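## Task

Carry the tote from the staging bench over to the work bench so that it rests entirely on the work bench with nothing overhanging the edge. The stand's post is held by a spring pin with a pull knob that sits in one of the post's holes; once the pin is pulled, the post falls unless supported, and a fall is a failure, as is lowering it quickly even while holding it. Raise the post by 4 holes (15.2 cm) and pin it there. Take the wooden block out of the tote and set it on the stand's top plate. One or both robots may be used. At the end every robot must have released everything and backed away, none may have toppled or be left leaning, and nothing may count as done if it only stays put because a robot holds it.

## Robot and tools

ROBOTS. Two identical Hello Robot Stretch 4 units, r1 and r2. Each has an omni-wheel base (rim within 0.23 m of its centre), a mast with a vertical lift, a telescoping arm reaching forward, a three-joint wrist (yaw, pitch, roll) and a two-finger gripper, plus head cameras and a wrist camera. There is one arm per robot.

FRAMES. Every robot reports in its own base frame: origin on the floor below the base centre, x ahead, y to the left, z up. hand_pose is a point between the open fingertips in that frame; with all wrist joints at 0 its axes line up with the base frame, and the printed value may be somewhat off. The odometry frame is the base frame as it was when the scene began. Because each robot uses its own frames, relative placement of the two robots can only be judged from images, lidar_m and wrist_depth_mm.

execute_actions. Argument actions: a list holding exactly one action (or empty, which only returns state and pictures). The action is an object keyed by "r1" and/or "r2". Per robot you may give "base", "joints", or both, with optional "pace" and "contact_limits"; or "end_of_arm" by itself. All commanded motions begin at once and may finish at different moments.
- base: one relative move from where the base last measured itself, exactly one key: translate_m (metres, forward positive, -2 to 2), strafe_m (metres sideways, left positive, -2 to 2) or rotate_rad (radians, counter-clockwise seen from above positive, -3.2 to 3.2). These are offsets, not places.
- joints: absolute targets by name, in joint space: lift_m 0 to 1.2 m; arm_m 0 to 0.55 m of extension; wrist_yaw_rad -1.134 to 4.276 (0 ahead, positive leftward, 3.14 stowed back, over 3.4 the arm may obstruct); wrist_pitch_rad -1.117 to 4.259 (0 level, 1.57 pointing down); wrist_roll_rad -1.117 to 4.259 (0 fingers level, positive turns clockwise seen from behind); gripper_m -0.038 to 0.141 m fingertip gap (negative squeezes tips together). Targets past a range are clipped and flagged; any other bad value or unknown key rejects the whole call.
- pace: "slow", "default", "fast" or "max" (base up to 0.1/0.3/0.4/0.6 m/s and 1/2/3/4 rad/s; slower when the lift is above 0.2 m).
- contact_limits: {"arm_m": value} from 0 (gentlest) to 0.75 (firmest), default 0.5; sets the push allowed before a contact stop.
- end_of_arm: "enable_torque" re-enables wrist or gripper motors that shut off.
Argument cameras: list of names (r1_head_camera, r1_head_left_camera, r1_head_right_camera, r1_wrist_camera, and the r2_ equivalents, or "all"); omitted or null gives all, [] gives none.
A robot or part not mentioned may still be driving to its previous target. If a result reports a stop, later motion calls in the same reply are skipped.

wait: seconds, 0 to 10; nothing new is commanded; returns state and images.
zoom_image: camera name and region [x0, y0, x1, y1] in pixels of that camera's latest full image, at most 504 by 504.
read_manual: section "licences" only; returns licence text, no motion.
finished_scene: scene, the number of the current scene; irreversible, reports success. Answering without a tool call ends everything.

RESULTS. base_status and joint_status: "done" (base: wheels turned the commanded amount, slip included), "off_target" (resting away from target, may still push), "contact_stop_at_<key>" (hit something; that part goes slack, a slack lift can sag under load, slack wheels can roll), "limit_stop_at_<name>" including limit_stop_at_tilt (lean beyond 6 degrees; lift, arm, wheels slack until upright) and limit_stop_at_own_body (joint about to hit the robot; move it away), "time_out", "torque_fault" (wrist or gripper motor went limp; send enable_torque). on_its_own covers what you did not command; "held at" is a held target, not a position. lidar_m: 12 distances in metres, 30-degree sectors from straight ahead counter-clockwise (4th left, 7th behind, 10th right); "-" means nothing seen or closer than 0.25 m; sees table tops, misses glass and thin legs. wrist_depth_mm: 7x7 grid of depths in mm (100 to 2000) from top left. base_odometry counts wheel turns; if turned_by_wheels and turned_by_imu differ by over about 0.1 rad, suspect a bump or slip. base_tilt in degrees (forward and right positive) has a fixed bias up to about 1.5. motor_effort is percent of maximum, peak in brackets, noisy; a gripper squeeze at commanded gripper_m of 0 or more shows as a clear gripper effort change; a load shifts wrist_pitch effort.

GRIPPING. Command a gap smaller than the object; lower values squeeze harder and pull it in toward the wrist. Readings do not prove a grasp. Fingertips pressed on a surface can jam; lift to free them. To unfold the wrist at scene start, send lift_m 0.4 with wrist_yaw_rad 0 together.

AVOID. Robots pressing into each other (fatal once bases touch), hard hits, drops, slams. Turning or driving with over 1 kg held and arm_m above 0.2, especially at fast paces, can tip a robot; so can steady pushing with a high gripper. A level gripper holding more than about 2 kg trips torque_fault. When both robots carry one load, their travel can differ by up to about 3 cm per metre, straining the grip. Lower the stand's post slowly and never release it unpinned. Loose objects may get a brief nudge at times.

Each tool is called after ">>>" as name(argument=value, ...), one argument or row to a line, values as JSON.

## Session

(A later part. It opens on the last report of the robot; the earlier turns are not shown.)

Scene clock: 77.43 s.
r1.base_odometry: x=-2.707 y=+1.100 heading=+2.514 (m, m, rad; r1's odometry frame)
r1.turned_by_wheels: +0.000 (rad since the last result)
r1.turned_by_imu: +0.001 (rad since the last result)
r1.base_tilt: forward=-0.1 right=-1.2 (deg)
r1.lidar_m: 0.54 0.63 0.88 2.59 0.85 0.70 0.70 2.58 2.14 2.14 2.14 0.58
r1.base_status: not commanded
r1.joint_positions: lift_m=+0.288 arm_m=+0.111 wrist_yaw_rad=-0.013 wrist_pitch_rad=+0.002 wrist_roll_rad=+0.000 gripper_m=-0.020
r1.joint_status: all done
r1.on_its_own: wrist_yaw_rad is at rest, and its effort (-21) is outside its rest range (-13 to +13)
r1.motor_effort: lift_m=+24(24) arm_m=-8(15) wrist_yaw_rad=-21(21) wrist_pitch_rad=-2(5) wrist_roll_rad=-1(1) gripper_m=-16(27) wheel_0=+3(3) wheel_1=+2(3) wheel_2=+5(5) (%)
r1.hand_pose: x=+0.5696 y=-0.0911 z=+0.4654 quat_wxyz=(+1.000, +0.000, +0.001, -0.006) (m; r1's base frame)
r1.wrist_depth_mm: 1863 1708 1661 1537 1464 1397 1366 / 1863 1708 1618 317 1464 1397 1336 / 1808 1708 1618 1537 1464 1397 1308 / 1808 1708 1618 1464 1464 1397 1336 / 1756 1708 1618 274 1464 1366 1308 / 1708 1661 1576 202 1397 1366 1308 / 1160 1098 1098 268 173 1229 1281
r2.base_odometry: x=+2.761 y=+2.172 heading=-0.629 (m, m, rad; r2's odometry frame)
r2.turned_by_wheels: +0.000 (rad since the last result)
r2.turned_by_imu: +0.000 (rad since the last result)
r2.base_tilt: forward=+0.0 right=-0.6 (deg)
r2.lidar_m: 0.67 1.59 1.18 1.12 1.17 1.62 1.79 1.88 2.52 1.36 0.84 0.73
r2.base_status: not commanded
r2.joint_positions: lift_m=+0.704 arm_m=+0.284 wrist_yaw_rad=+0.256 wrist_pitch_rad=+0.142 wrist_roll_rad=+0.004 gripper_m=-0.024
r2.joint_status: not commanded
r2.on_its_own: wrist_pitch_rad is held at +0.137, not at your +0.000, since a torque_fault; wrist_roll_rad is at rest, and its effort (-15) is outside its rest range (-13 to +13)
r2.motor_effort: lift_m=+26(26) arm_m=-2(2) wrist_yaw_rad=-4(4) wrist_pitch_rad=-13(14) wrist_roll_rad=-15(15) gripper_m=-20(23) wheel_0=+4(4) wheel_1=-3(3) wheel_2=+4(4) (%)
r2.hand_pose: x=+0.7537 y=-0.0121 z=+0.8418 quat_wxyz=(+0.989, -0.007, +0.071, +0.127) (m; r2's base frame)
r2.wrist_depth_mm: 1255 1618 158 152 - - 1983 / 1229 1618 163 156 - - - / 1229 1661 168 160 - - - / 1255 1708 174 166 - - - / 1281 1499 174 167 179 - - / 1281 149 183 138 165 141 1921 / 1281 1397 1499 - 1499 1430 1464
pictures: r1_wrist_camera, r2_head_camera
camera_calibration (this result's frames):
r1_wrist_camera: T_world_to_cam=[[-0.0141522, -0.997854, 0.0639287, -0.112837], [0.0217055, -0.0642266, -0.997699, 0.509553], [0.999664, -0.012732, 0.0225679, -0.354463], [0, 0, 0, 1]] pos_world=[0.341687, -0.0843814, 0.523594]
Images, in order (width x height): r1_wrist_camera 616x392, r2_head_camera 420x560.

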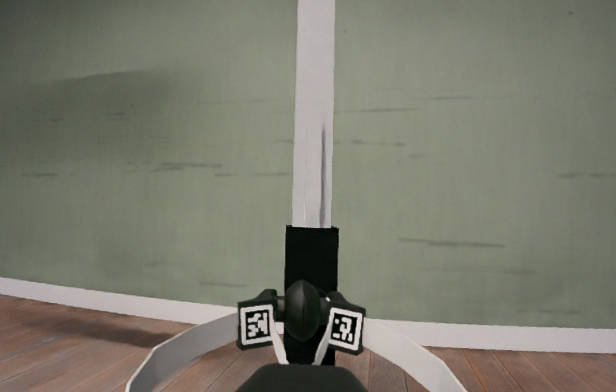

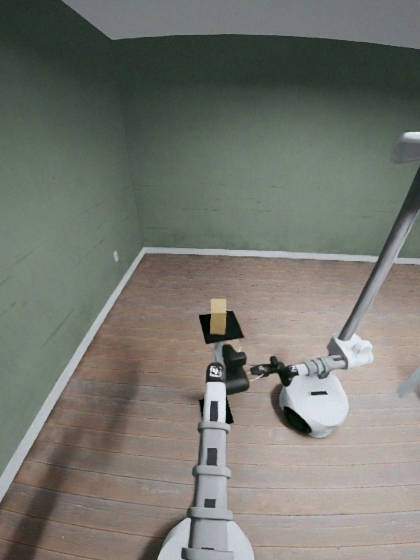

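>>> execute_actions(
  actions=[
    {"r1": {"joints": {"gripper_m": 0.045}}},
  ],
  cameras=[],
)

>>> execute_actions(
  actions=[
    {"r1": {"joints": {"arm_m": 0.133}, "pace": "slow"}},
  ],
  cameras=["r1_wrist_camera"],
)

Scene clock: 78.97 s.
r1.base_odometry: x=-2.707 y=+1.100 heading=+2.514 (m, m, rad; r1's odometry frame)
r1.turned_by_wheels: +0.000 (rad since the last result)
r1.turned_by_imu: +0.000 (rad since the last result)
r1.base_tilt: forward=-0.1 right=-1.2 (deg)
r1.lidar_m: 0.55 0.62 0.89 2.56 0.81 0.71 0.69 2.58 2.14 2.14 2.14 0.57
r1.base_status: not commanded
r1.joint_positions: lift_m=+0.288 arm_m=+0.111 wrist_yaw_rad=-0.017 wrist_pitch_rad=+0.001 wrist_roll_rad=+0.000 gripper_m=+0.045
r1.joint_status: all done
r1.motor_effort: lift_m=+23(23) arm_m=-5(7) wrist_yaw_rad=-8(20) wrist_pitch_rad=-1(2) wrist_roll_rad=+0(1) gripper_m=+1(16) wheel_0=+3(3) wheel_1=+2(2) wheel_2=+4(5) (%)
r1.hand_pose: x=+0.5687 y=-0.0923 z=+0.4655 quat_wxyz=(+1.000, +0.000, +0.001, -0.009) (m; r1's base frame)
r1.wrist_depth_mm: 1863 1756 1618 1499 1430 1397 1336 / 1808 1708 1661 1499 1464 1397 1336 / 1808 1756 1576 1499 1464 1397 1336 / 1808 1708 1618 1499 1430 1366 1336 / 1708 1708 1618 274 1464 1366 1308 / 1708 1661 219 222 1430 1366 1308 / 1182 1118 1098 181 174 1229 1281
r2.base_odometry: x=+2.761 y=+2.172 heading=-0.629 (m, m, rad; r2's odometry frame)
r2.turned_by_wheels: +0.000 (rad since the last result)
r2.turned_by_imu: +0.000 (rad since the last result)
r2.base_tilt: forward=+0.0 right=-0.6 (deg)
r2.lidar_m: 0.66 1.60 1.17 1.13 1.17 1.62 1.79 1.88 2.53 1.35 0.83 0.76
r2.base_status: not commanded
r2.joint_positions: lift_m=+0.704 arm_m=+0.284 wrist_yaw_rad=+0.256 wrist_pitch_rad=+0.142 wrist_roll_rad=+0.004 gripper_m=-0.024
r2.joint_status: not commanded
r2.on_its_own: wrist_pitch_rad is held at +0.137, not at your +0.000, since a torque_fault; wrist_roll_rad is at rest, and its effort (-15) is outside its rest range (-13 to +13)
r2.motor_effort: lift_m=+26(26) arm_m=-2(2) wrist_yaw_rad=-4(2) wrist_pitch_rad=-14(13) wrist_roll_rad=-15(15) gripper_m=-23(23) wheel_0=+4(4) wheel_1=-2(3) wheel_2=+4(4) (%)
r2.hand_pose: x=+0.7537 y=-0.0121 z=+0.8418 quat_wxyz=(+0.989, -0.007, +0.071, +0.127) (m; r2's base frame)
r2.wrist_depth_mm: 1255 1618 158 151 - - 1921 / 1255 1618 163 156 - - - / 1229 1618 168 160 - - - / 1281 1661 173 166 - - - / 1308 1537 174 167 179 - - / 1308 149 184 138 165 141 1808 / 1308 1397 1464 - 1537 1430 1464
pictures: none
No camera images: the call's "cameras" was empty. Leave "cameras" out to get every camera's image.

Scene clock: 80.20 s.
r1.base_odometry: x=-2.707 y=+1.099 heading=+2.513 (m, m, rad; r1's odometry frame)
r1.turned_by_wheels: -0.001 (rad since the last result)
r1.turned_by_imu: -0.001 (rad since the last result)
r1.base_tilt: forward=-0.1 right=-1.2 (deg)
r1.lidar_m: 0.54 0.63 0.87 2.58 0.84 0.67 0.70 2.56 2.14 2.13 2.14 0.58
r1.base_status: not commanded
r1.joint_positions: lift_m=+0.288 arm_m=+0.130 wrist_yaw_rad=-0.032 wrist_pitch_rad=+0.001 wrist_roll_rad=+0.000 gripper_m=+0.045
r1.joint_status: all done
r1.on_its_own: wrist_yaw_rad is at rest, and its effort (+34) is outside its rest range (-13 to +13)
r1.motor_effort: lift_m=+24(23) arm_m=+16(16) wrist_yaw_rad=+34(34) wrist_pitch_rad=+0(2) wrist_roll_rad=+0(0) gripper_m=+3(1) wheel_0=+3(3) wheel_1=+2(2) wheel_2=-8(8) (%)
r1.hand_pose: x=+0.5866 y=-0.0965 z=+0.4656 quat_wxyz=(+1.000, +0.000, +0.001, -0.016) (m; r1's base frame)
r1.wrist_depth_mm: 1756 1661 1576 273 1464 1397 1366 / 1756 1661 1576 1499 1464 1397 1336 / 1756 1661 1576 1464 1430 1397 1336 / 1708 1618 1576 1464 1430 1366 1308 / 1661 1661 1576 258 1397 1366 1308 / 1661 1576 1537 207 1397 1336 1308 / 1138 1118 1098 159 176 1205 1255
r2.base_odometry: x=+2.761 y=+2.172 heading=-0.629 (m, m, rad; r2's odometry frame)
r2.turned_by_wheels: +0.000 (rad since the last result)
r2.turned_by_imu: +0.000 (rad since the last result)
r2.base_tilt: forward=+0.0 right=-0.6 (deg)
r2.lidar_m: 0.68 1.60 1.17 1.12 1.17 1.62 1.79 1.88 2.51 1.37 0.85 0.77
r2.base_status: not commanded
r2.joint_positions: lift_m=+0.704 arm_m=+0.284 wrist_yaw_rad=+0.256 wrist_pitch_rad=+0.142 wrist_roll_rad=+0.004 gripper_m=-0.024
r2.joint_status: not commanded
r2.on_its_own: wrist_pitch_rad is held at +0.137, not at your +0.000, since a torque_fault; wrist_roll_rad is at rest, and its effort (-15) is outside its rest range (-13 to +13)
r2.motor_effort: lift_m=+26(26) arm_m=-2(2) wrist_yaw_rad=-4(2) wrist_pitch_rad=-14(14) wrist_roll_rad=-15(15) gripper_m=-20(22) wheel_0=+4(4) wheel_1=-2(3) wheel_2=+4(4) (%)
r2.hand_pose: x=+0.7537 y=-0.0121 z=+0.8418 quat_wxyz=(+0.989, -0.007, +0.071, +0.127) (m; r2's base frame)
r2.wrist_depth_mm: 1229 1618 158 151 - - 1921 / 1229 1576 163 156 - - - / 1255 1618 169 160 - - - / 1281 1661 174 166 - - - / 1281 1499 174 167 179 - - / 1281 149 184 138 165 140 1921 / 1308 1430 1464 - 1537 1430 1464
pictures: r1_wrist_camera
camera_calibration (this result's frames):
r1_wrist_camera: T_world_to_cam=[[-0.0332112, -0.997402, 0.063927, -0.106832], [0.0210713, -0.0646469, -0.997686, 0.50933], [0.999226, -0.0317873, 0.0231635, -0.373445], [0, 0, 0, 1]] pos_world=[0.358876, -0.0854991, 0.523631]
Images, in order (width x height): r1_wrist_camera 616x392.

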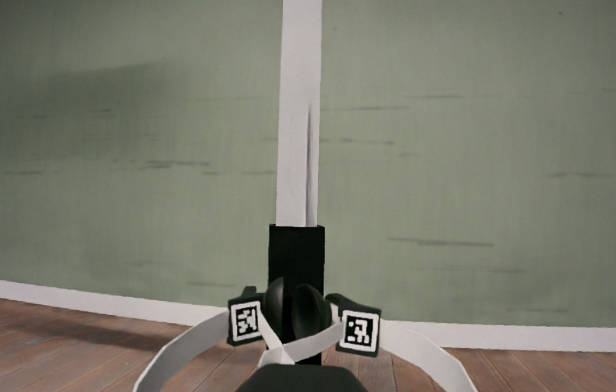

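The right pad was stuck on the wrong side of the knob. Back off first.

>>> execute_actions(
  actions=[
    {"r1": {"joints": {"arm_m": 0.085, "gripper_m": 0.05}}},
  ],
  cameras=["r1_wrist_camera"],
)

Scene clock: 81.23 s.
r1.base_odometry: x=-2.707 y=+1.100 heading=+2.514 (m, m, rad; r1's odometry frame)
r1.turned_by_wheels: +0.000 (rad since the last result)
r1.turned_by_imu: +0.001 (rad since the last result)
r1.base_tilt: forward=+0.0 right=-1.1 (deg)
r1.lidar_m: 0.54 0.62 0.90 2.57 0.82 0.68 0.69 2.56 2.12 2.13 2.16 0.58
r1.base_status: not commanded
r1.joint_positions: lift_m=+0.288 arm_m=+0.086 wrist_yaw_rad=-0.020 wrist_pitch_rad=+0.002 wrist_roll_rad=+0.000 gripper_m=+0.050
r1.joint_status: all done
r1.motor_effort: lift_m=+24(24) arm_m=-7(10) wrist_yaw_rad=+1(35) wrist_pitch_rad=-2(2) wrist_roll_rad=-1(0) gripper_m=-4(0) wheel_0=+0(3) wheel_1=+2(2) wheel_2=+0(8) (%)
r1.hand_pose: x=+0.5437 y=-0.0932 z=+0.4654 quat_wxyz=(+1.000, +0.000, +0.001, -0.010) (m; r1's base frame)
r1.wrist_depth_mm: 1863 1756 1708 1537 1537 1430 1366 / 1863 1756 1661 1499 1499 1430 1366 / 1808 1708 1618 1499 1499 1397 1366 / 1756 1708 1618 1537 1464 1397 1366 / 1808 1708 1618 300 1464 1397 1366 / 1661 1661 209 300 1397 1397 1336 / 1160 1118 1182 158 1138 1255 1281
r2.base_odometry: x=+2.761 y=+2.172 heading=-0.629 (m, m, rad; r2's odometry frame)
r2.turned_by_wheels: +0.000 (rad since the last result)
r2.turned_by_imu: +0.000 (rad since the last result)
r2.base_tilt: forward=+0.0 right=-0.6 (deg)
r2.lidar_m: 0.66 1.63 1.18 1.11 1.17 1.62 1.79 1.88 2.51 1.35 0.82 0.74
r2.base_status: not commanded
r2.joint_positions: lift_m=+0.704 arm_m=+0.284 wrist_yaw_rad=+0.256 wrist_pitch_rad=+0.142 wrist_roll_rad=+0.004 gripper_m=-0.024
r2.joint_status: not commanded
r2.on_its_own: wrist_pitch_rad is held at +0.137, not at your +0.000, since a torque_fault; wrist_roll_rad is at rest, and its effort (-15) is outside its rest range (-13 to +13)
r2.motor_effort: lift_m=+26(26) arm_m=-2(2) wrist_yaw_rad=-4(2) wrist_pitch_rad=-14(14) wrist_roll_rad=-15(15) gripper_m=-24(19) wheel_0=+4(4) wheel_1=-3(3) wheel_2=+4(4) (%)
r2.hand_pose: x=+0.7537 y=-0.0121 z=+0.8418 quat_wxyz=(+0.989, -0.007, +0.071, +0.127) (m; r2's base frame)
r2.wrist_depth_mm: 1229 1576 158 151 - - 1983 / 1255 1618 163 156 - - - / 1255 1618 168 160 - - - / 1255 1661 174 166 - - - / 1281 1537 174 167 179 - - / 1281 149 184 138 165 141 1863 / 1281 1366 1464 - 1499 1430 1464
pictures: r1_wrist_camera
camera_calibration (this result's frames):
r1_wrist_camera: T_world_to_cam=[[-0.0216276, -0.99772, 0.0639282, -0.111272], [0.0211908, -0.0643863, -0.9977, 0.510233], [0.999541, -0.0202232, 0.022535, -0.329264], [0, 0, 0, 1]] pos_world=[0.315894, -0.0848249, 0.523593]
Images, in order (width x height): r1_wrist_camera 616x392.

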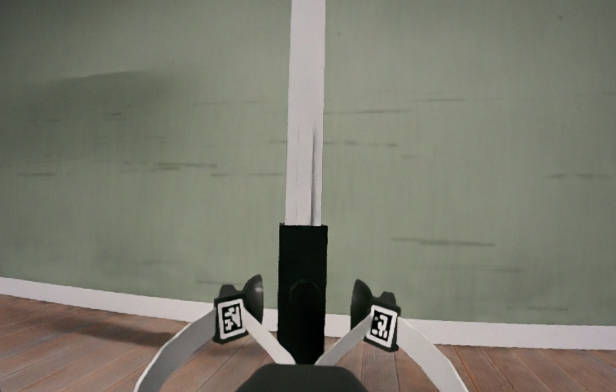

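>>> zoom_image(
  camera="r1_wrist_camera",
  region=[230, 210, 390, 370],
)

Region (230, 210, 390, 370) of r1_wrist_camera's 616x392 image, scaled by 3.150.

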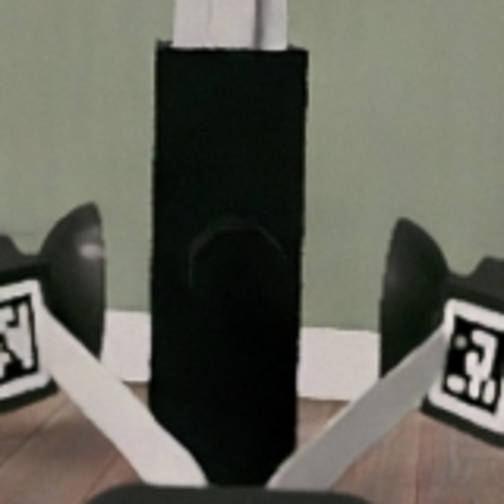

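>>> execute_actions(
  actions=[
    {"r1": {"joints": {"arm_m": 0.131, "gripper_m": 0.042}}},
  ],
  cameras=[],
)

>>> execute_actions(
  actions=[
    {"r1": {"joints": {"gripper_m": -0.02}}},
  ],
  cameras=["r1_wrist_camera"],
)

>>> execute_actions(
  actions=[
    {"r1": {"joints": {"arm_m": 0.120}, "pace": "slow"}},
  ],
  cameras=["r1_wrist_camera"],
)

Scene clock: 82.43 s.
r1.base_odometry: x=-2.707 y=+1.100 heading=+2.514 (m, m, rad; r1's odometry frame)
r1.turned_by_wheels: +0.000 (rad since the last result)
r1.turned_by_imu: +0.000 (rad since the last result)
r1.base_tilt: forward=+0.0 right=-1.2 (deg)
r1.lidar_m: 0.54 0.62 0.85 2.60 0.85 0.69 0.72 2.56 2.15 2.14 2.13 0.60
r1.base_status: not commanded
r1.joint_positions: lift_m=+0.288 arm_m=+0.130 wrist_yaw_rad=-0.020 wrist_pitch_rad=+0.002 wrist_roll_rad=+0.000 gripper_m=+0.042
r1.joint_status: all done
r1.motor_effort: lift_m=+23(24) arm_m=+6(6) wrist_yaw_rad=+1(1) wrist_pitch_rad=-3(2) wrist_roll_rad=-1(1) gripper_m=-2(6) wheel_0=-1(0) wheel_1=+2(2) wheel_2=+0(0) (%)
r1.hand_pose: x=+0.5874 y=-0.0932 z=+0.4654 quat_wxyz=(+1.000, +0.000, +0.001, -0.010) (m; r1's base frame)
r1.wrist_depth_mm: 1808 1708 1576 1499 1464 1397 1336 / 1808 1708 1576 1499 1464 1366 1336 / 1756 1708 1576 1464 1430 1366 1308 / 1756 1661 1537 1464 1430 1397 1336 / 1756 1661 1576 256 1397 1336 1281 / 1661 1576 211 253 1366 1336 1255 / 1160 1138 1098 252 1118 1229 1281
r2.base_odometry: x=+2.761 y=+2.172 heading=-0.629 (m, m, rad; r2's odometry frame)
r2.turned_by_wheels: +0.000 (rad since the last result)
r2.turned_by_imu: +0.000 (rad since the last result)
r2.base_tilt: forward=+0.0 right=-0.6 (deg)
r2.lidar_m: 0.67 1.61 1.18 1.12 1.17 1.61 1.80 1.86 2.52 1.35 0.83 0.76
r2.base_status: not commanded
r2.joint_positions: lift_m=+0.704 arm_m=+0.284 wrist_yaw_rad=+0.256 wrist_pitch_rad=+0.142 wrist_roll_rad=+0.004 gripper_m=-0.024
r2.joint_status: not commanded
r2.on_its_own: wrist_pitch_rad is held at +0.137, not at your +0.000, since a torque_fault; wrist_roll_rad is at rest, and its effort (-15) is outside its rest range (-13 to +13)
r2.motor_effort: lift_m=+26(26) arm_m=-2(2) wrist_yaw_rad=-2(4) wrist_pitch_rad=-14(13) wrist_roll_rad=-15(15) gripper_m=-24(22) wheel_0=+4(4) wheel_1=-2(3) wheel_2=+4(4) (%)
r2.hand_pose: x=+0.7537 y=-0.0121 z=+0.8418 quat_wxyz=(+0.989, -0.007, +0.071, +0.127) (m; r2's base frame)
r2.wrist_depth_mm: 1229 1576 158 151 - - 1983 / 1229 1618 163 156 - - - / 1255 1618 168 160 - - - / 1255 1708 174 166 - - - / 1281 1537 174 167 179 - - / 1281 149 184 138 165 141 1863 / 1308 1397 1499 - 1499 1430 1464
pictures: none
No camera images: the call's "cameras" was empty. Leave "cameras" out to get every camera's image.

Scene clock: 83.80 s.
r1.base_odometry: x=-2.707 y=+1.100 heading=+2.514 (m, m, rad; r1's odometry frame)
r1.turned_by_wheels: +0.000 (rad since the last result)
r1.turned_by_imu: +0.001 (rad since the last result)
r1.base_tilt: forward=+0.0 right=-1.2 (deg)
r1.lidar_m: 0.54 0.63 0.89 2.60 0.86 0.70 0.70 2.54 2.15 2.14 2.14 0.56
r1.base_status: not commanded
r1.joint_positions: lift_m=+0.288 arm_m=+0.131 wrist_yaw_rad=-0.015 wrist_pitch_rad=+0.002 wrist_roll_rad=+0.000 gripper_m=-0.019
r1.joint_status: all done
r1.on_its_own: wrist_yaw_rad is at rest, and its effort (-15) is outside its rest range (-13 to +13)
r1.motor_effort: lift_m=+24(23) arm_m=+0(6) wrist_yaw_rad=-15(15) wrist_pitch_rad=-4(4) wrist_roll_rad=+0(0) gripper_m=-26(25) wheel_0=-1(2) wheel_1=+2(2) wheel_2=+5(5) (%)
r1.hand_pose: x=+0.5891 y=-0.0916 z=+0.4652 quat_wxyz=(+1.000, +0.000, +0.001, -0.007) (m; r1's base frame)
r1.wrist_depth_mm: 1863 1708 1618 1499 1464 1366 1336 / 1756 1708 1576 1499 1430 1366 1308 / 1808 1661 1576 1464 1430 1366 1308 / 1808 1708 1576 1464 1430 1366 1308 / 1756 1661 1576 254 1430 1366 1308 / 1661 1618 1576 211 1366 1336 1281 / 1138 1078 1098 250 1118 1182 1229
r2.base_odometry: x=+2.761 y=+2.172 heading=-0.629 (m, m, rad; r2's odometry frame)
r2.turned_by_wheels: +0.000 (rad since the last result)
r2.turned_by_imu: +0.000 (rad since the last result)
r2.base_tilt: forward=+0.0 right=-0.6 (deg)
r2.lidar_m: 0.66 1.61 1.16 1.13 1.18 1.63 1.79 1.86 2.52 1.36 0.82 0.73
r2.base_status: not commanded
r2.joint_positions: lift_m=+0.704 arm_m=+0.284 wrist_yaw_rad=+0.256 wrist_pitch_rad=+0.142 wrist_roll_rad=+0.004 gripper_m=-0.024
r2.joint_status: not commanded
r2.on_its_own: wrist_pitch_rad is held at +0.137, not at your +0.000, since a torque_fault; wrist_roll_rad is at rest, and its effort (-15) is outside its rest range (-13 to +13)
r2.motor_effort: lift_m=+26(26) arm_m=-2(2) wrist_yaw_rad=-4(5) wrist_pitch_rad=-14(15) wrist_roll_rad=-15(15) gripper_m=-22(21) wheel_0=+4(4) wheel_1=-2(3) wheel_2=+4(4) (%)
r2.hand_pose: x=+0.7537 y=-0.0121 z=+0.8418 quat_wxyz=(+0.989, -0.007, +0.071, +0.127) (m; r2's base frame)
r2.wrist_depth_mm: 1229 1618 158 151 - - 1983 / 1229 1618 163 156 - - - / 1255 1618 168 161 - - - / 1255 1661 173 166 - - - / 1281 1537 174 167 179 - - / 1255 149 184 138 165 141 1863 / 1281 1397 1499 - 1499 1430 1464
pictures: r1_wrist_camera
camera_calibration (this result's frames):
r1_wrist_camera: T_world_to_cam=[[-0.0161286, -0.997824, 0.0639293, -0.111962], [0.0209539, -0.0642609, -0.997713, 0.50936], [0.99965, -0.0147521, 0.0219448, -0.373884], [0, 0, 0, 1]] pos_world=[0.361274, -0.0845019, 0.523557]
Images, in order (width x height): r1_wrist_camera 616x392.

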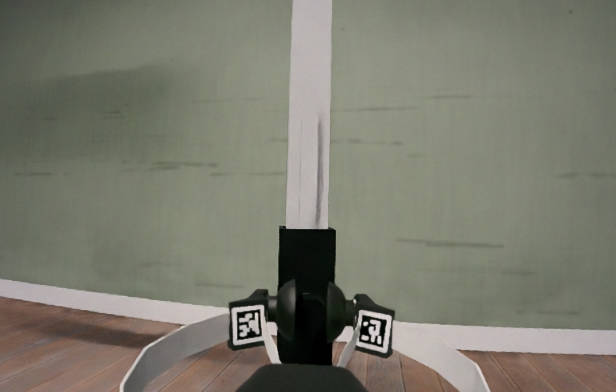

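Scene clock: 84.73 s.
r1.base_odometry: x=-2.707 y=+1.100 heading=+2.514 (m, m, rad; r1's odometry frame)
r1.turned_by_wheels: +0.000 (rad since the last result)
r1.turned_by_imu: +0.000 (rad since the last result)
r1.base_tilt: forward=-0.1 right=-1.2 (deg)
r1.lidar_m: 0.52 0.63 0.88 2.59 0.86 0.69 0.69 2.55 2.13 2.14 2.18 0.57
r1.base_status: not commanded
r1.joint_positions: lift_m=+0.288 arm_m=+0.122 wrist_yaw_rad=-0.014 wrist_pitch_rad=+0.002 wrist_roll_rad=+0.000 gripper_m=-0.019
r1.joint_status: all done
r1.on_its_own: wrist_yaw_rad is at rest, and its effort (-15) is outside its rest range (-13 to +13)
r1.motor_effort: lift_m=+24(23) arm_m=-13(15) wrist_yaw_rad=-15(16) wrist_pitch_rad=-4(5) wrist_roll_rad=+0(0) gripper_m=-26(26) wheel_0=-2(2) wheel_1=+2(2) wheel_2=+6(5) (%)
r1.hand_pose: x=+0.5804 y=-0.0916 z=+0.4652 quat_wxyz=(+1.000, +0.000, +0.001, -0.007) (m; r1's base frame)
r1.wrist_depth_mm: 1808 1708 1618 1499 1464 1397 1336 / 1808 1756 1618 1499 1464 1397 1336 / 1808 1661 1618 1499 1464 1366 1308 / 1808 1708 1576 1464 1464 1366 1308 / 1756 1661 1618 263 1430 1366 1308 / 1708 1618 1576 211 1397 1336 1308 / 1160 1098 1078 258 647 1205 1281
r2.base_odometry: x=+2.761 y=+2.172 heading=-0.629 (m, m, rad; r2's odometry frame)
r2.turned_by_wheels: +0.000 (rad since the last result)
r2.turned_by_imu: +0.000 (rad since the last result)
r2.base_tilt: forward=+0.0 right=-0.6 (deg)
r2.lidar_m: 0.67 1.61 1.17 1.13 1.18 1.62 1.80 1.87 2.54 1.37 0.83 0.74
r2.base_status: not commanded
r2.joint_positions: lift_m=+0.704 arm_m=+0.284 wrist_yaw_rad=+0.256 wrist_pitch_rad=+0.142 wrist_roll_rad=+0.004 gripper_m=-0.024
r2.joint_status: not commanded
r2.on_its_own: wrist_pitch_rad is held at +0.137, not at your +0.000, since a torque_fault; wrist_roll_rad is at rest, and its effort (-15) is outside its rest range (-13 to +13)
r2.motor_effort: lift_m=+26(26) arm_m=-2(2) wrist_yaw_rad=-4(5) wrist_pitch_rad=-14(14) wrist_roll_rad=-15(15) gripper_m=-23(20) wheel_0=+4(4) wheel_1=-3(3) wheel_2=+4(4) (%)
r2.hand_pose: x=+0.7537 y=-0.0121 z=+0.8418 quat_wxyz=(+0.989, -0.007, +0.071, +0.127) (m; r2's base frame)
r2.wrist_depth_mm: 1205 1576 158 151 - - 1983 / 1229 1618 163 156 - - - / 1255 1618 168 160 - - - / 1255 1661 173 166 - - - / 1281 1537 174 167 179 - - / 1281 150 184 138 165 141 1863 / 1308 1397 1499 - 1537 1430 1464
pictures: r1_wrist_camera
camera_calibration (this result's frames):
r1_wrist_camera: T_world_to_cam=[[-0.0158761, -0.997828, 0.0639292, -0.112177], [0.0208786, -0.0642541, -0.997715, 0.509567], [0.999656, -0.0145051, 0.0218534, -0.365072], [0, 0, 0, 1]] pos_world=[0.352527, -0.0844874, 0.523552]
Images, in order (width x height): r1_wrist_camera 616x392.

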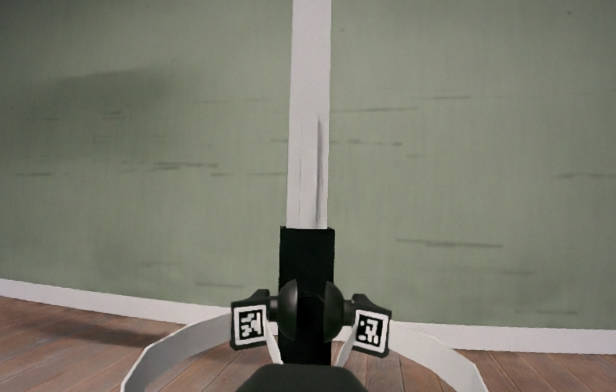

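Test with a small lift.

>>> execute_actions(
  actions=[
    {"r2": {"joints": {"lift_m": 0.713}, "pace": "slow"}},
  ],
  cameras=["r1_wrist_camera"],
)

Scene clock: 85.47 s.
r1.base_odometry: x=-2.707 y=+1.100 heading=+2.514 (m, m, rad; r1's odometry frame)
r1.turned_by_wheels: +0.000 (rad since the last result)
r1.turned_by_imu: +0.000 (rad since the last result)
r1.base_tilt: forward=+0.0 right=-1.2 (deg)
r1.lidar_m: 0.54 0.60 0.88 2.56 0.86 0.70 0.70 2.52 2.14 2.13 2.14 0.60
r1.base_status: not commanded
r1.joint_positions: lift_m=+0.288 arm_m=+0.122 wrist_yaw_rad=-0.014 wrist_pitch_rad=+0.002 wrist_roll_rad=+0.000 gripper_m=-0.019
r1.joint_status: not commanded
r1.on_its_own: wrist_yaw_rad is at rest, and its effort (-16) is outside its rest range (-13 to +13)
r1.motor_effort: lift_m=+24(23) arm_m=-13(13) wrist_yaw_rad=-16(16) wrist_pitch_rad=-5(4) wrist_roll_rad=-1(1) gripper_m=-27(27) wheel_0=-2(2) wheel_1=+2(2) wheel_2=+6(6) (%)
r1.hand_pose: x=+0.5804 y=-0.0916 z=+0.4652 quat_wxyz=(+1.000, +0.000, +0.001, -0.007) (m; r1's base frame)
r1.wrist_depth_mm: 1808 1708 1661 1499 1464 1397 1336 / 1808 1708 1576 1499 1464 1366 1336 / 1756 1661 1618 1464 1430 1397 1308 / 1863 1661 1576 1464 1430 1366 1308 / 1756 1708 1576 263 1397 1366 1308 / 1661 1661 1576 211 1397 1336 1308 / 1160 1078 1098 259 647 1205 1281
r2.base_odometry: x=+2.761 y=+2.172 heading=-0.629 (m, m, rad; r2's odometry frame)
r2.turned_by_wheels: +0.000 (rad since the last result)
r2.turned_by_imu: +0.000 (rad since the last result)
r2.base_tilt: forward=+0.0 right=-0.6 (deg)
r2.lidar_m: 0.65 1.60 1.18 1.13 1.18 1.61 1.79 1.89 2.52 1.36 0.83 0.75
r2.base_status: not commanded
r2.joint_positions: lift_m=+0.712 arm_m=+0.284 wrist_yaw_rad=+0.257 wrist_pitch_rad=+0.143 wrist_roll_rad=+0.005 gripper_m=-0.024
r2.joint_status: all done
r2.on_its_own: wrist_pitch_rad is held at +0.137, not at your +0.000, since a torque_fault; wrist_roll_rad is at rest, and its effort (-16) is outside its rest range (-13 to +13)
r2.motor_effort: lift_m=+27(29) arm_m=-2(2) wrist_yaw_rad=-5(5) wrist_pitch_rad=-16(17) wrist_roll_rad=-16(17) gripper_m=-24(22) wheel_0=+4(4) wheel_1=-3(3) wheel_2=+4(4) (%)
r2.hand_pose: x=+0.7537 y=-0.0121 z=+0.8495 quat_wxyz=(+0.989, -0.007, +0.071, +0.127) (m; r2's base frame)
r2.wrist_depth_mm: 1255 1576 158 151 - - 1921 / 1255 1576 163 155 - - - / 1255 1618 168 161 - - - / 1281 1661 174 166 - - - / 1255 1537 174 167 178 - - / 1281 149 183 138 165 141 1863 / 1308 1397 1499 - 1499 1430 1464
pictures: r1_wrist_camera
camera_calibration (this result's frames):
r1_wrist_camera: T_world_to_cam=[[-0.0158761, -0.997828, 0.0639292, -0.112177], [0.0208785, -0.0642541, -0.997715, 0.509567], [0.999656, -0.0145051, 0.0218533, -0.365072], [0, 0, 0, 1]] pos_world=[0.352527, -0.0844874, 0.523552]
Images, in order (width x height): r1_wrist_camera 616x392.

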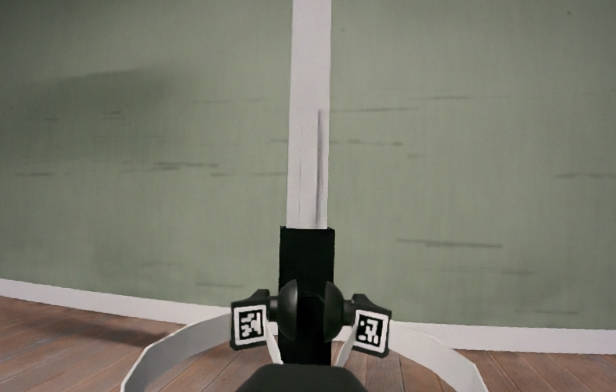

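>>> execute_actions(
  actions=[
    {"r2": {"joints": {"lift_m": 0.751}, "pace": "slow"}},
  ],
  cameras=[],
)

Scene clock: 86.77 s.
r1.base_odometry: x=-2.707 y=+1.100 heading=+2.514 (m, m, rad; r1's odometry frame)
r1.turned_by_wheels: +0.000 (rad since the last result)
r1.turned_by_imu: +0.000 (rad since the last result)
r1.base_tilt: forward=-0.1 right=-1.2 (deg)
r1.lidar_m: 0.54 0.62 0.87 2.60 0.86 0.69 0.71 2.58 2.15 2.13 2.13 0.60
r1.base_status: not commanded
r1.joint_positions: lift_m=+0.288 arm_m=+0.122 wrist_yaw_rad=-0.014 wrist_pitch_rad=+0.002 wrist_roll_rad=+0.000 gripper_m=-0.019
r1.joint_status: not commanded
r1.on_its_own: wrist_yaw_rad is at rest, and its effort (-15) is outside its rest range (-13 to +13)
r1.motor_effort: lift_m=+24(24) arm_m=-13(13) wrist_yaw_rad=-15(15) wrist_pitch_rad=-4(5) wrist_roll_rad=-1(0) gripper_m=-28(28) wheel_0=-2(2) wheel_1=+2(2) wheel_2=+5(6) (%)
r1.hand_pose: x=+0.5804 y=-0.0916 z=+0.4652 quat_wxyz=(+1.000, +0.000, +0.001, -0.007) (m; r1's base frame)
r1.wrist_depth_mm: 1808 1708 1618 1537 1464 1397 1336 / 1808 1708 1618 1499 1464 1366 1336 / 1756 1708 1576 1499 1464 1366 1336 / 1756 1708 1618 1499 1464 1366 1308 / 1756 1708 1576 263 1430 1397 1308 / 1661 1618 1576 211 1397 1336 1281 / 1182 1078 1078 258 647 1205 1255
r2.base_odometry: x=+2.761 y=+2.172 heading=-0.629 (m, m, rad; r2's odometry frame)
r2.turned_by_wheels: +0.000 (rad since the last result)
r2.turned_by_imu: +0.000 (rad since the last result)
r2.base_tilt: forward=+0.0 right=-0.6 (deg)
r2.lidar_m: 0.67 1.61 1.18 1.12 1.18 1.61 1.79 1.87 2.53 1.37 0.82 0.73
r2.base_status: not commanded
r2.joint_positions: lift_m=+0.750 arm_m=+0.284 wrist_yaw_rad=+0.257 wrist_pitch_rad=+0.143 wrist_roll_rad=+0.005 gripper_m=-0.024
r2.joint_status: all done
r2.on_its_own: wrist_pitch_rad is held at +0.137, not at your +0.000, since a torque_fault; wrist_roll_rad is at rest, and its effort (-16) is outside its rest range (-13 to +13)
r2.motor_effort: lift_m=+27(27) arm_m=-2(2) wrist_yaw_rad=-4(4) wrist_pitch_rad=-15(16) wrist_roll_rad=-16(16) gripper_m=-23(22) wheel_0=+4(4) wheel_1=-3(2) wheel_2=+4(4) (%)
r2.hand_pose: x=+0.7537 y=-0.0121 z=+0.8875 quat_wxyz=(+0.989, -0.007, +0.071, +0.127) (m; r2's base frame)
r2.wrist_depth_mm: 1229 1618 158 151 - - 1983 / 1229 1618 163 156 - - - / 1255 1661 168 160 - - - / 1255 1618 173 166 - - - / 1255 1537 174 167 178 - - / 1308 149 184 138 164 141 1921 / 1308 1499 1576 - 1537 1464 1499
pictures: none
No camera images: the call's "cameras" was empty. Leave "cameras" out to get every camera's image.

Passed the first hole freely; r1's grip is stable. Go to just below the target hole.

>>> execute_actions(
  actions=[
    {"r2": {"joints": {"lift_m": 0.848}, "pace": "slow"}},
  ],
  cameras=["r1_wrist_camera", "r2_wrist_camera"],
)

Scene clock: 88.50 s.
r1.base_odometry: x=-2.707 y=+1.100 heading=+2.514 (m, m, rad; r1's odometry frame)
r1.turned_by_wheels: +0.000 (rad since the last result)
r1.turned_by_imu: +0.001 (rad since the last result)
r1.base_tilt: forward=+0.0 right=-1.2 (deg)
r1.lidar_m: 0.53 0.61 0.85 2.59 0.83 0.70 0.71 2.54 2.13 2.13 2.14 0.59
r1.base_status: not commanded
r1.joint_positions: lift_m=+0.288 arm_m=+0.122 wrist_yaw_rad=-0.014 wrist_pitch_rad=+0.002 wrist_roll_rad=+0.000 gripper_m=-0.019
r1.joint_status: not commanded
r1.on_its_own: wrist_yaw_rad is at rest, and its effort (-16) is outside its rest range (-13 to +13)
r1.motor_effort: lift_m=+24(24) arm_m=-13(13) wrist_yaw_rad=-16(16) wrist_pitch_rad=-5(5) wrist_roll_rad=+0(1) gripper_m=-26(26) wheel_0=-2(2) wheel_1=+2(2) wheel_2=+6(6) (%)
r1.hand_pose: x=+0.5804 y=-0.0916 z=+0.4652 quat_wxyz=(+1.000, +0.000, +0.001, -0.007) (m; r1's base frame)
r1.wrist_depth_mm: 1863 1756 1618 1499 1499 1397 1336 / 1808 1708 1618 1499 1464 1397 1336 / 1808 1708 1576 1464 1430 1366 1308 / 1756 1708 1576 1464 1464 1366 1308 / 1756 1661 1576 263 1430 1336 1336 / 1708 1618 1537 211 1366 1366 1281 / 1138 1078 1098 258 640 1205 1281
r2.base_odometry: x=+2.761 y=+2.172 heading=-0.629 (m, m, rad; r2's odometry frame)
r2.turned_by_wheels: +0.000 (rad since the last result)
r2.turned_by_imu: +0.000 (rad since the last result)
r2.base_tilt: forward=+0.0 right=-0.6 (deg)
r2.lidar_m: 0.66 1.61 1.17 1.11 1.17 1.61 1.77 1.85 2.52 1.36 0.84 0.75
r2.base_status: not commanded
r2.joint_positions: lift_m=+0.847 arm_m=+0.284 wrist_yaw_rad=+0.257 wrist_pitch_rad=+0.143 wrist_roll_rad=+0.005 gripper_m=-0.024
r2.joint_status: all done
r2.on_its_own: wrist_pitch_rad is held at +0.137, not at your +0.000, since a torque_fault; wrist_roll_rad is at rest, and its effort (-16) is outside its rest range (-13 to +13)
r2.motor_effort: lift_m=+27(30) arm_m=-2(2) wrist_yaw_rad=-5(4) wrist_pitch_rad=-17(16) wrist_roll_rad=-16(16) gripper_m=-23(21) wheel_0=+4(4) wheel_1=-2(3) wheel_2=+4(4) (%)
r2.hand_pose: x=+0.7537 y=-0.0121 z=+0.9844 quat_wxyz=(+0.989, -0.007, +0.071, +0.127) (m; r2's base frame)
r2.wrist_depth_mm: 1255 1576 158 151 - - 1921 / 1229 1618 163 155 - - - / 1255 1661 168 160 - - - / 1281 1661 173 166 - - - / 1281 1499 175 167 179 - - / 1308 149 184 138 165 141 - / 1336 1537 1756 - 1756 1618 1708
pictures: r1_wrist_camera, r2_wrist_camera
camera_calibration (this result's frames):
r1_wrist_camera: T_world_to_cam=[[-0.0158761, -0.997828, 0.0639292, -0.112177], [0.0208785, -0.0642542, -0.997715, 0.509567], [0.999656, -0.014505, 0.0218532, -0.365072], [0, 0, 0, 1]] pos_world=[0.352527, -0.0844873, 0.523552]
r2_wrist_camera: T_world_to_cam=[[0.247503, -0.968837, -0.00984332, -0.189183], [-0.182748, -0.0367038, -0.982474, 1.15182], [0.951496, 0.244964, -0.186138, -0.300862], [0, 0, 0, 1]] pos_world=[0.543585, -0.0673106, 1.07377]
Images, in order (width x height): r1_wrist_camera 616x392, r2_wrist_camera 616x392.

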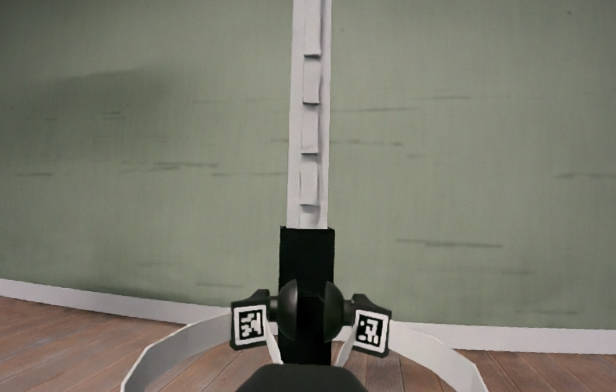

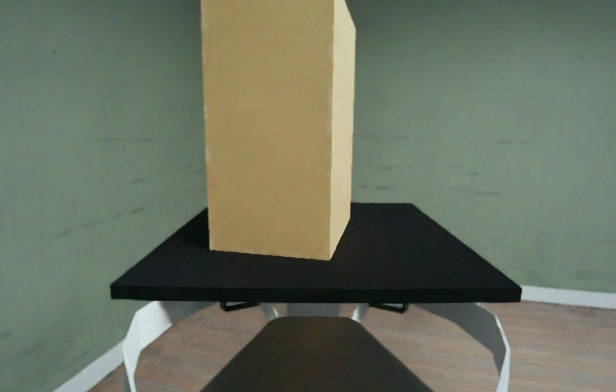

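>>> execute_actions(
  actions=[
    {"r1": {"joints": {"gripper_m": 0.05}}},
  ],
  cameras=["r1_wrist_camera"],
)

>>> execute_actions(
  actions=[
    {"r2": {"joints": {"lift_m": 0.859}, "pace": "slow"}},
  ],
  cameras=["r1_wrist_camera"],
)

Scene clock: 90.03 s.
r1.base_odometry: x=-2.707 y=+1.100 heading=+2.514 (m, m, rad; r1's odometry frame)
r1.turned_by_wheels: +0.000 (rad since the last result)
r1.turned_by_imu: +0.000 (rad since the last result)
r1.base_tilt: forward=-0.1 right=-1.2 (deg)
r1.lidar_m: 0.54 0.59 0.87 2.60 0.86 0.70 0.71 2.54 2.14 2.12 2.15 0.59
r1.base_status: not commanded
r1.joint_positions: lift_m=+0.288 arm_m=+0.121 wrist_yaw_rad=-0.020 wrist_pitch_rad=+0.002 wrist_roll_rad=+0.000 gripper_m=+0.050
r1.joint_status: all done
r1.motor_effort: lift_m=+24(24) arm_m=-5(13) wrist_yaw_rad=+2(15) wrist_pitch_rad=-2(5) wrist_roll_rad=-1(0) gripper_m=-5(25) wheel_0=-2(2) wheel_1=+2(2) wheel_2=+1(5) (%)
r1.hand_pose: x=+0.5784 y=-0.0933 z=+0.4654 quat_wxyz=(+1.000, +0.000, +0.001, -0.010) (m; r1's base frame)
r1.wrist_depth_mm: 1808 1661 1618 1537 1464 1397 1336 / 1756 1708 1618 1499 1464 1397 1366 / 1756 1661 1576 1464 1430 1366 1336 / 1808 1708 1618 1464 1430 1366 1336 / 1756 1661 1618 266 1464 1366 1308 / 1708 1576 208 263 1366 1366 1308 / 1138 1118 1160 158 1118 1229 1255
r2.base_odometry: x=+2.761 y=+2.172 heading=-0.629 (m, m, rad; r2's odometry frame)
r2.turned_by_wheels: +0.000 (rad since the last result)
r2.turned_by_imu: +0.000 (rad since the last result)
r2.base_tilt: forward=+0.0 right=-0.6 (deg)
r2.lidar_m: 0.66 1.61 1.18 1.11 1.18 1.62 1.79 1.86 2.51 1.36 0.82 0.77
r2.base_status: not commanded
r2.joint_positions: lift_m=+0.847 arm_m=+0.284 wrist_yaw_rad=+0.257 wrist_pitch_rad=+0.143 wrist_roll_rad=+0.005 gripper_m=-0.024
r2.joint_status: not commanded
r2.on_its_own: wrist_pitch_rad is held at +0.137, not at your +0.000, since a torque_fault; wrist_roll_rad is at rest, and its effort (-17) is outside its rest range (-13 to +13)
r2.motor_effort: lift_m=+27(27) arm_m=-2(2) wrist_yaw_rad=-4(3) wrist_pitch_rad=-17(17) wrist_roll_rad=-17(17) gripper_m=-22(22) wheel_0=+4(4) wheel_1=-2(3) wheel_2=+4(4) (%)
r2.hand_pose: x=+0.7537 y=-0.0121 z=+0.9844 quat_wxyz=(+0.989, -0.007, +0.071, +0.127) (m; r2's base frame)
r2.wrist_depth_mm: 1255 1576 158 151 - - 1921 / 1229 1618 163 156 - - - / 1255 1661 168 160 - - - / 1281 1661 174 166 - - - / 1281 1499 174 167 179 - - / 1281 149 183 138 165 141 - / 1308 1537 1708 - 1708 1618 1661
pictures: r1_wrist_camera
camera_calibration (this result's frames):
r1_wrist_camera: T_world_to_cam=[[-0.0219692, -0.997713, 0.0639281, -0.110422], [0.0212754, -0.0643956, -0.997698, 0.509473], [0.999532, -0.0205585, 0.0226414, -0.363969], [0, 0, 0, 1]] pos_world=[0.350533, -0.0848445, 0.5236]
Images, in order (width x height): r1_wrist_camera 616x392.

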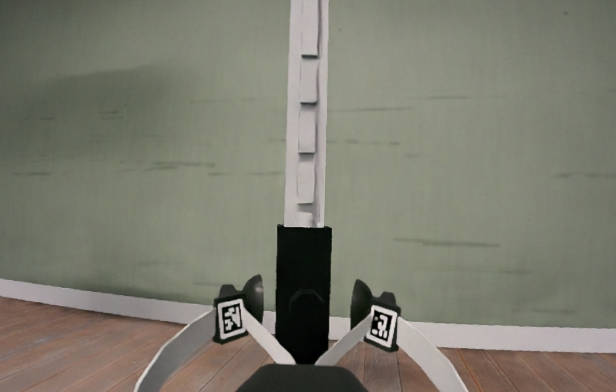

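Scene clock: 90.80 s.
r1.base_odometry: x=-2.707 y=+1.100 heading=+2.514 (m, m, rad; r1's odometry frame)
r1.turned_by_wheels: +0.000 (rad since the last result)
r1.turned_by_imu: +0.000 (rad since the last result)
r1.base_tilt: forward=-0.1 right=-1.2 (deg)
r1.lidar_m: 0.53 0.61 0.85 2.57 0.85 0.69 0.69 2.54 2.15 2.14 2.12 0.59
r1.base_status: not commanded
r1.joint_positions: lift_m=+0.288 arm_m=+0.121 wrist_yaw_rad=-0.020 wrist_pitch_rad=+0.002 wrist_roll_rad=+0.000 gripper_m=+0.050
r1.joint_status: not commanded
r1.motor_effort: lift_m=+24(24) arm_m=-5(5) wrist_yaw_rad=+2(2) wrist_pitch_rad=-2(3) wrist_roll_rad=+0(0) gripper_m=-4(4) wheel_0=-2(2) wheel_1=+2(2) wheel_2=+2(2) (%)
r1.hand_pose: x=+0.5784 y=-0.0933 z=+0.4654 quat_wxyz=(+1.000, +0.000, +0.001, -0.010) (m; r1's base frame)
r1.wrist_depth_mm: 1808 1708 1661 1499 1464 1430 1336 / 1808 1661 1618 1464 1464 1397 1336 / 1756 1708 1618 1499 1430 1397 1308 / 1756 1708 1576 1464 1464 1397 1336 / 1756 1661 1576 266 1430 1366 1308 / 1708 1618 209 264 1366 1366 1308 / 1160 1118 1160 158 1118 1229 1255
r2.base_odometry: x=+2.761 y=+2.172 heading=-0.629 (m, m, rad; r2's odometry frame)
r2.turned_by_wheels: +0.000 (rad since the last result)
r2.turned_by_imu: +0.000 (rad since the last result)
r2.base_tilt: forward=+0.0 right=-0.6 (deg)
r2.lidar_m: 0.67 1.64 1.17 1.12 1.17 1.62 1.78 1.86 2.52 1.35 0.81 0.78
r2.base_status: not commanded
r2.joint_positions: lift_m=+0.858 arm_m=+0.284 wrist_yaw_rad=+0.257 wrist_pitch_rad=+0.144 wrist_roll_rad=+0.006 gripper_m=-0.024
r2.joint_status: all done
r2.on_its_own: wrist_pitch_rad is held at +0.137, not at your +0.000, since a torque_fault; wrist_roll_rad is at rest, and its effort (-20) is outside its rest range (-13 to +13)
r2.motor_effort: lift_m=+28(28) arm_m=-2(2) wrist_yaw_rad=-4(6) wrist_pitch_rad=-20(21) wrist_roll_rad=-20(20) gripper_m=-23(22) wheel_0=+4(4) wheel_1=-3(3) wheel_2=+4(4) (%)
r2.hand_pose: x=+0.7536 y=-0.0121 z=+0.9950 quat_wxyz=(+0.989, -0.006, +0.072, +0.127) (m; r2's base frame)
r2.wrist_depth_mm: 1229 1576 158 151 - - 1983 / 1229 1618 163 155 - - - / 1255 1618 168 160 - - - / 1281 1708 173 165 - - - / 1281 1537 174 167 178 - - / 1281 149 183 138 165 141 - / 1308 1537 1708 - 1756 1618 1661
pictures: r1_wrist_camera
camera_calibration (this result's frames):
r1_wrist_camera: T_world_to_cam=[[-0.021969, -0.997713, 0.0639279, -0.110422], [0.0212754, -0.0643954, -0.997698, 0.509473], [0.999532, -0.0205584, 0.0226415, -0.363969], [0, 0, 0, 1]] pos_world=[0.350533, -0.0848445, 0.5236]
Images, in order (width x height): r1_wrist_camera 616x392.

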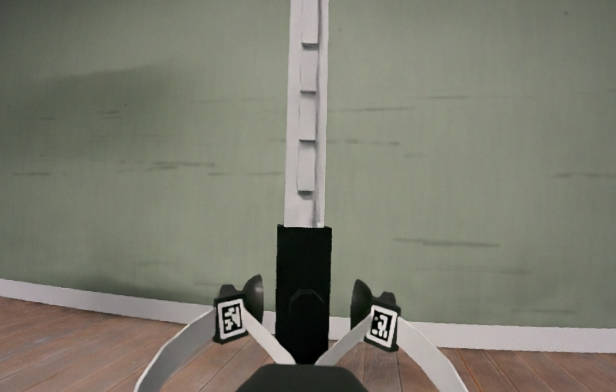

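>>> execute_actions(
  actions=[
    {"r2": {"joints": {"lift_m": 0.850}, "pace": "slow"}},
  ],
  cameras=["r1_wrist_camera"],
)

Scene clock: 91.57 s.
r1.base_odometry: x=-2.707 y=+1.100 heading=+2.514 (m, m, rad; r1's odometry frame)
r1.turned_by_wheels: +0.000 (rad since the last result)
r1.turned_by_imu: +0.000 (rad since the last result)
r1.base_tilt: forward=-0.1 right=-1.2 (deg)
r1.lidar_m: 0.55 0.61 0.88 2.59 0.84 0.71 0.70 2.56 2.15 2.13 2.16 0.60
r1.base_status: not commanded
r1.joint_positions: lift_m=+0.288 arm_m=+0.121 wrist_yaw_rad=-0.020 wrist_pitch_rad=+0.002 wrist_roll_rad=+0.000 gripper_m=+0.050
r1.joint_status: not commanded
r1.motor_effort: lift_m=+24(24) arm_m=-5(4) wrist_yaw_rad=+2(2) wrist_pitch_rad=-2(3) wrist_roll_rad=-1(0) gripper_m=-4(1) wheel_0=-2(2) wheel_1=+2(2) wheel_2=+2(2) (%)
r1.hand_pose: x=+0.5784 y=-0.0933 z=+0.4654 quat_wxyz=(+1.000, +0.000, +0.001, -0.010) (m; r1's base frame)
r1.wrist_depth_mm: 1808 1708 1618 1499 1464 1397 1336 / 1808 1708 1618 1499 1464 1397 1366 / 1756 1661 1618 1464 1464 1366 1336 / 1756 1661 1537 1464 1430 1366 1336 / 1756 1708 1576 265 1430 1366 1308 / 1661 1661 209 264 1366 1366 1308 / 1160 1118 1160 158 1118 1229 1281
r2.base_odometry: x=+2.761 y=+2.172 heading=-0.629 (m, m, rad; r2's odometry frame)
r2.turned_by_wheels: +0.000 (rad since the last result)
r2.turned_by_imu: +0.000 (rad since the last result)
r2.base_tilt: forward=+0.0 right=-0.6 (deg)
r2.lidar_m: 0.67 1.61 1.18 1.11 1.17 1.62 1.79 1.89 2.50 1.36 0.82 0.77
r2.base_status: not commanded
r2.joint_positions: lift_m=+0.850 arm_m=+0.284 wrist_yaw_rad=+0.256 wrist_pitch_rad=+0.141 wrist_roll_rad=+0.004 gripper_m=-0.024
r2.joint_status: all done
r2.on_its_own: wrist_pitch_rad is held at +0.137, not at your +0.000, since a torque_fault
r2.motor_effort: lift_m=+16(27) arm_m=-2(2) wrist_yaw_rad=-4(4) wrist_pitch_rad=-10(21) wrist_roll_rad=-13(20) gripper_m=-20(22) wheel_0=+4(4) wheel_1=-3(3) wheel_2=+4(4) (%)
r2.hand_pose: x=+0.7537 y=-0.0121 z=+0.9879 quat_wxyz=(+0.989, -0.007, +0.070, +0.127) (m; r2's base frame)
r2.wrist_depth_mm: 1255 1618 159 152 - - 1983 / 1205 1618 163 156 - - - / 1255 1618 168 161 - - - / 1281 1661 174 166 - - - / 1281 1499 174 167 179 - - / 1255 150 184 138 164 141 - / 1308 1618 1708 - 1756 1661 1708
pictures: r1_wrist_camera
camera_calibration (this result's frames):
r1_wrist_camera: T_world_to_cam=[[-0.0219693, -0.997713, 0.063928, -0.110422], [0.0212753, -0.0643955, -0.997698, 0.509473], [0.999532, -0.0205586, 0.0226414, -0.363969], [0, 0, 0, 1]] pos_world=[0.350533, -0.0848445, 0.5236]
Images, in order (width x height): r1_wrist_camera 616x392.

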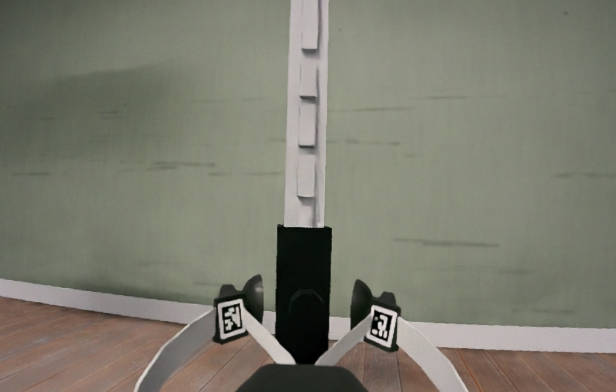

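>>> zoom_image(
  camera="r1_wrist_camera",
  region=[240, 130, 380, 350],
)

Region (240, 130, 380, 350) of r1_wrist_camera's 616x392 image, scaled by 2.291; it fills the left 321 columns of this view, and the rest is white.

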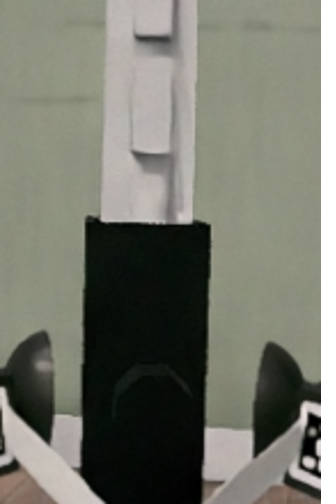

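>>> execute_actions(
  actions=[
    {"r2": {"joints": {"lift_m": 0.844}, "pace": "slow"}},
  ],
  cameras=["r1_wrist_camera"],
)

Scene clock: 92.40 s.
r1.base_odometry: x=-2.707 y=+1.100 heading=+2.514 (m, m, rad; r1's odometry frame)
r1.turned_by_wheels: +0.000 (rad since the last result)
r1.turned_by_imu: +0.000 (rad since the last result)
r1.base_tilt: forward=-0.1 right=-1.2 (deg)
r1.lidar_m: 0.52 0.62 0.87 2.56 0.86 0.71 0.68 2.58 2.13 2.15 2.15 0.54
r1.base_status: not commanded
r1.joint_positions: lift_m=+0.288 arm_m=+0.121 wrist_yaw_rad=-0.020 wrist_pitch_rad=+0.002 wrist_roll_rad=+0.000 gripper_m=+0.050
r1.joint_status: not commanded
r1.motor_effort: lift_m=+24(24) arm_m=-5(5) wrist_yaw_rad=+2(2) wrist_pitch_rad=-2(2) wrist_roll_rad=-1(1) gripper_m=+0(1) wheel_0=-2(2) wheel_1=+2(2) wheel_2=+2(2) (%)
r1.hand_pose: x=+0.5784 y=-0.0933 z=+0.4654 quat_wxyz=(+1.000, +0.000, +0.001, -0.010) (m; r1's base frame)
r1.wrist_depth_mm: 1808 1756 1618 1499 1464 1397 1366 / 1808 1708 1576 1464 1430 1366 1336 / 1808 1708 1576 1499 1464 1366 1336 / 1756 1661 1576 1499 1464 1397 1308 / 1756 1661 1576 265 1464 1366 1336 / 1708 1618 209 265 1366 1336 1281 / 1182 1118 1182 158 1138 1229 1255
r2.base_odometry: x=+2.761 y=+2.172 heading=-0.629 (m, m, rad; r2's odometry frame)
r2.turned_by_wheels: +0.000 (rad since the last result)
r2.turned_by_imu: +0.000 (rad since the last result)
r2.base_tilt: forward=+0.0 right=-0.6 (deg)
r2.lidar_m: 0.66 1.63 1.17 1.12 1.16 1.62 1.78 1.86 2.51 1.37 0.83 0.77
r2.base_status: not commanded
r2.joint_positions: lift_m=+0.844 arm_m=+0.284 wrist_yaw_rad=+0.256 wrist_pitch_rad=+0.140 wrist_roll_rad=+0.003 gripper_m=-0.024
r2.joint_status: all done
r2.on_its_own: wrist_pitch_rad is held at +0.137, not at your +0.000, since a torque_fault
r2.motor_effort: lift_m=+16(16) arm_m=-2(2) wrist_yaw_rad=-7(1) wrist_pitch_rad=-10(10) wrist_roll_rad=-12(14) gripper_m=-21(20) wheel_0=+4(4) wheel_1=-2(3) wheel_2=+4(4) (%)
r2.hand_pose: x=+0.7537 y=-0.0121 z=+0.9820 quat_wxyz=(+0.989, -0.007, +0.070, +0.127) (m; r2's base frame)
r2.wrist_depth_mm: 1255 1576 159 152 - - - / 1229 1661 164 156 - - - / 1255 1661 168 161 - - - / 1255 1661 173 166 - - - / 1255 1537 174 167 179 - - / 1281 150 184 138 164 141 - / 1308 1576 1708 - 1756 1661 1661
pictures: r1_wrist_camera
camera_calibration (this result's frames):
r1_wrist_camera: T_world_to_cam=[[-0.0219691, -0.997713, 0.063928, -0.110422], [0.0212753, -0.0643955, -0.997698, 0.509473], [0.999532, -0.0205585, 0.0226414, -0.363969], [0, 0, 0, 1]] pos_world=[0.350533, -0.0848445, 0.5236]
Images, in order (width x height): r1_wrist_camera 616x392.

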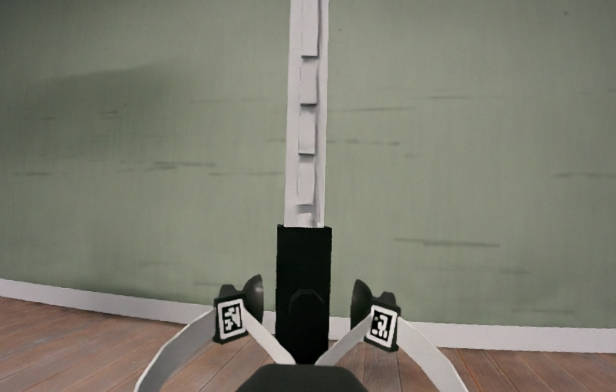

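>>> execute_actions(
  actions=[
    {"r2": {"joints": {"lift_m": 0.865}, "pace": "slow"}},
  ],
  cameras=["r1_wrist_camera"],
)

Scene clock: 93.37 s.
r1.base_odometry: x=-2.707 y=+1.100 heading=+2.514 (m, m, rad; r1's odometry frame)
r1.turned_by_wheels: +0.000 (rad since the last result)
r1.turned_by_imu: +0.000 (rad since the last result)
r1.base_tilt: forward=-0.1 right=-1.2 (deg)
r1.lidar_m: 0.55 0.61 0.85 2.58 0.82 0.71 0.69 2.60 2.14 2.13 2.12 0.58
r1.base_status: not commanded
r1.joint_positions: lift_m=+0.288 arm_m=+0.121 wrist_yaw_rad=-0.020 wrist_pitch_rad=+0.002 wrist_roll_rad=+0.000 gripper_m=+0.050
r1.joint_status: not commanded
r1.motor_effort: lift_m=+24(24) arm_m=-4(5) wrist_yaw_rad=+2(2) wrist_pitch_rad=-2(3) wrist_roll_rad=-1(0) gripper_m=-3(4) wheel_0=-2(2) wheel_1=+2(2) wheel_2=+2(2) (%)
r1.hand_pose: x=+0.5784 y=-0.0933 z=+0.4654 quat_wxyz=(+1.000, +0.000, +0.001, -0.010) (m; r1's base frame)
r1.wrist_depth_mm: 1863 1708 1618 1537 1464 1397 1336 / 1863 1708 1618 1499 1430 1397 1336 / 1808 1708 1576 1499 1464 1397 1336 / 1756 1661 1576 1464 1430 1397 1336 / 1756 1661 1576 265 1397 1397 1308 / 1661 1618 209 264 1366 1366 1308 / 1160 1118 1160 158 1118 1255 1255
r2.base_odometry: x=+2.761 y=+2.172 heading=-0.629 (m, m, rad; r2's odometry frame)
r2.turned_by_wheels: +0.000 (rad since the last result)
r2.turned_by_imu: +0.000 (rad since the last result)
r2.base_tilt: forward=+0.0 right=-0.6 (deg)
r2.lidar_m: 0.66 1.61 1.18 1.10 1.17 1.61 1.79 1.88 2.52 1.37 0.84 0.78
r2.base_status: not commanded
r2.joint_positions: lift_m=+0.864 arm_m=+0.284 wrist_yaw_rad=+0.257 wrist_pitch_rad=+0.146 wrist_roll_rad=+0.006 gripper_m=-0.024
r2.joint_status: all done
r2.on_its_own: wrist_pitch_rad is held at +0.137, not at your +0.000, since a torque_fault; wrist_pitch_rad is at rest, and its effort (-27) is outside its rest range (-23 to +23); wrist_roll_rad is at rest, and its effort (-19) is outside its rest range (-13 to +13)
r2.motor_effort: lift_m=+30(29) arm_m=-2(2) wrist_yaw_rad=-4(6) wrist_pitch_rad=-27(27) wrist_roll_rad=-19(22) gripper_m=-21(23) wheel_0=+4(4) wheel_1=-3(3) wheel_2=+4(4) (%)
r2.hand_pose: x=+0.7535 y=-0.0120 z=+1.0002 quat_wxyz=(+0.989, -0.007, +0.073, +0.128) (m; r2's base frame)
r2.wrist_depth_mm: 1229 1576 158 150 - - 1983 / 1229 1618 163 155 - - - / 1255 1618 168 160 - - - / 1281 1661 174 165 - - - / 1255 1537 174 167 178 - - / 1255 149 184 138 164 141 - / 1336 1537 1708 - 1708 1708 1661
pictures: r1_wrist_camera
camera_calibration (this result's frames):
r1_wrist_camera: T_world_to_cam=[[-0.0219691, -0.997713, 0.0639279, -0.110422], [0.0212754, -0.0643954, -0.997698, 0.509473], [0.999532, -0.0205585, 0.0226415, -0.363969], [0, 0, 0, 1]] pos_world=[0.350533, -0.0848445, 0.5236]
Images, in order (width x height): r1_wrist_camera 616x392.

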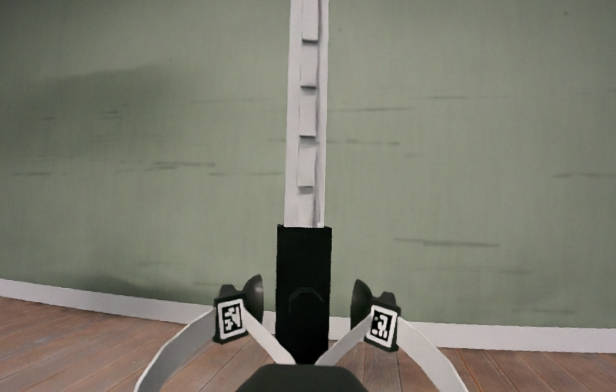

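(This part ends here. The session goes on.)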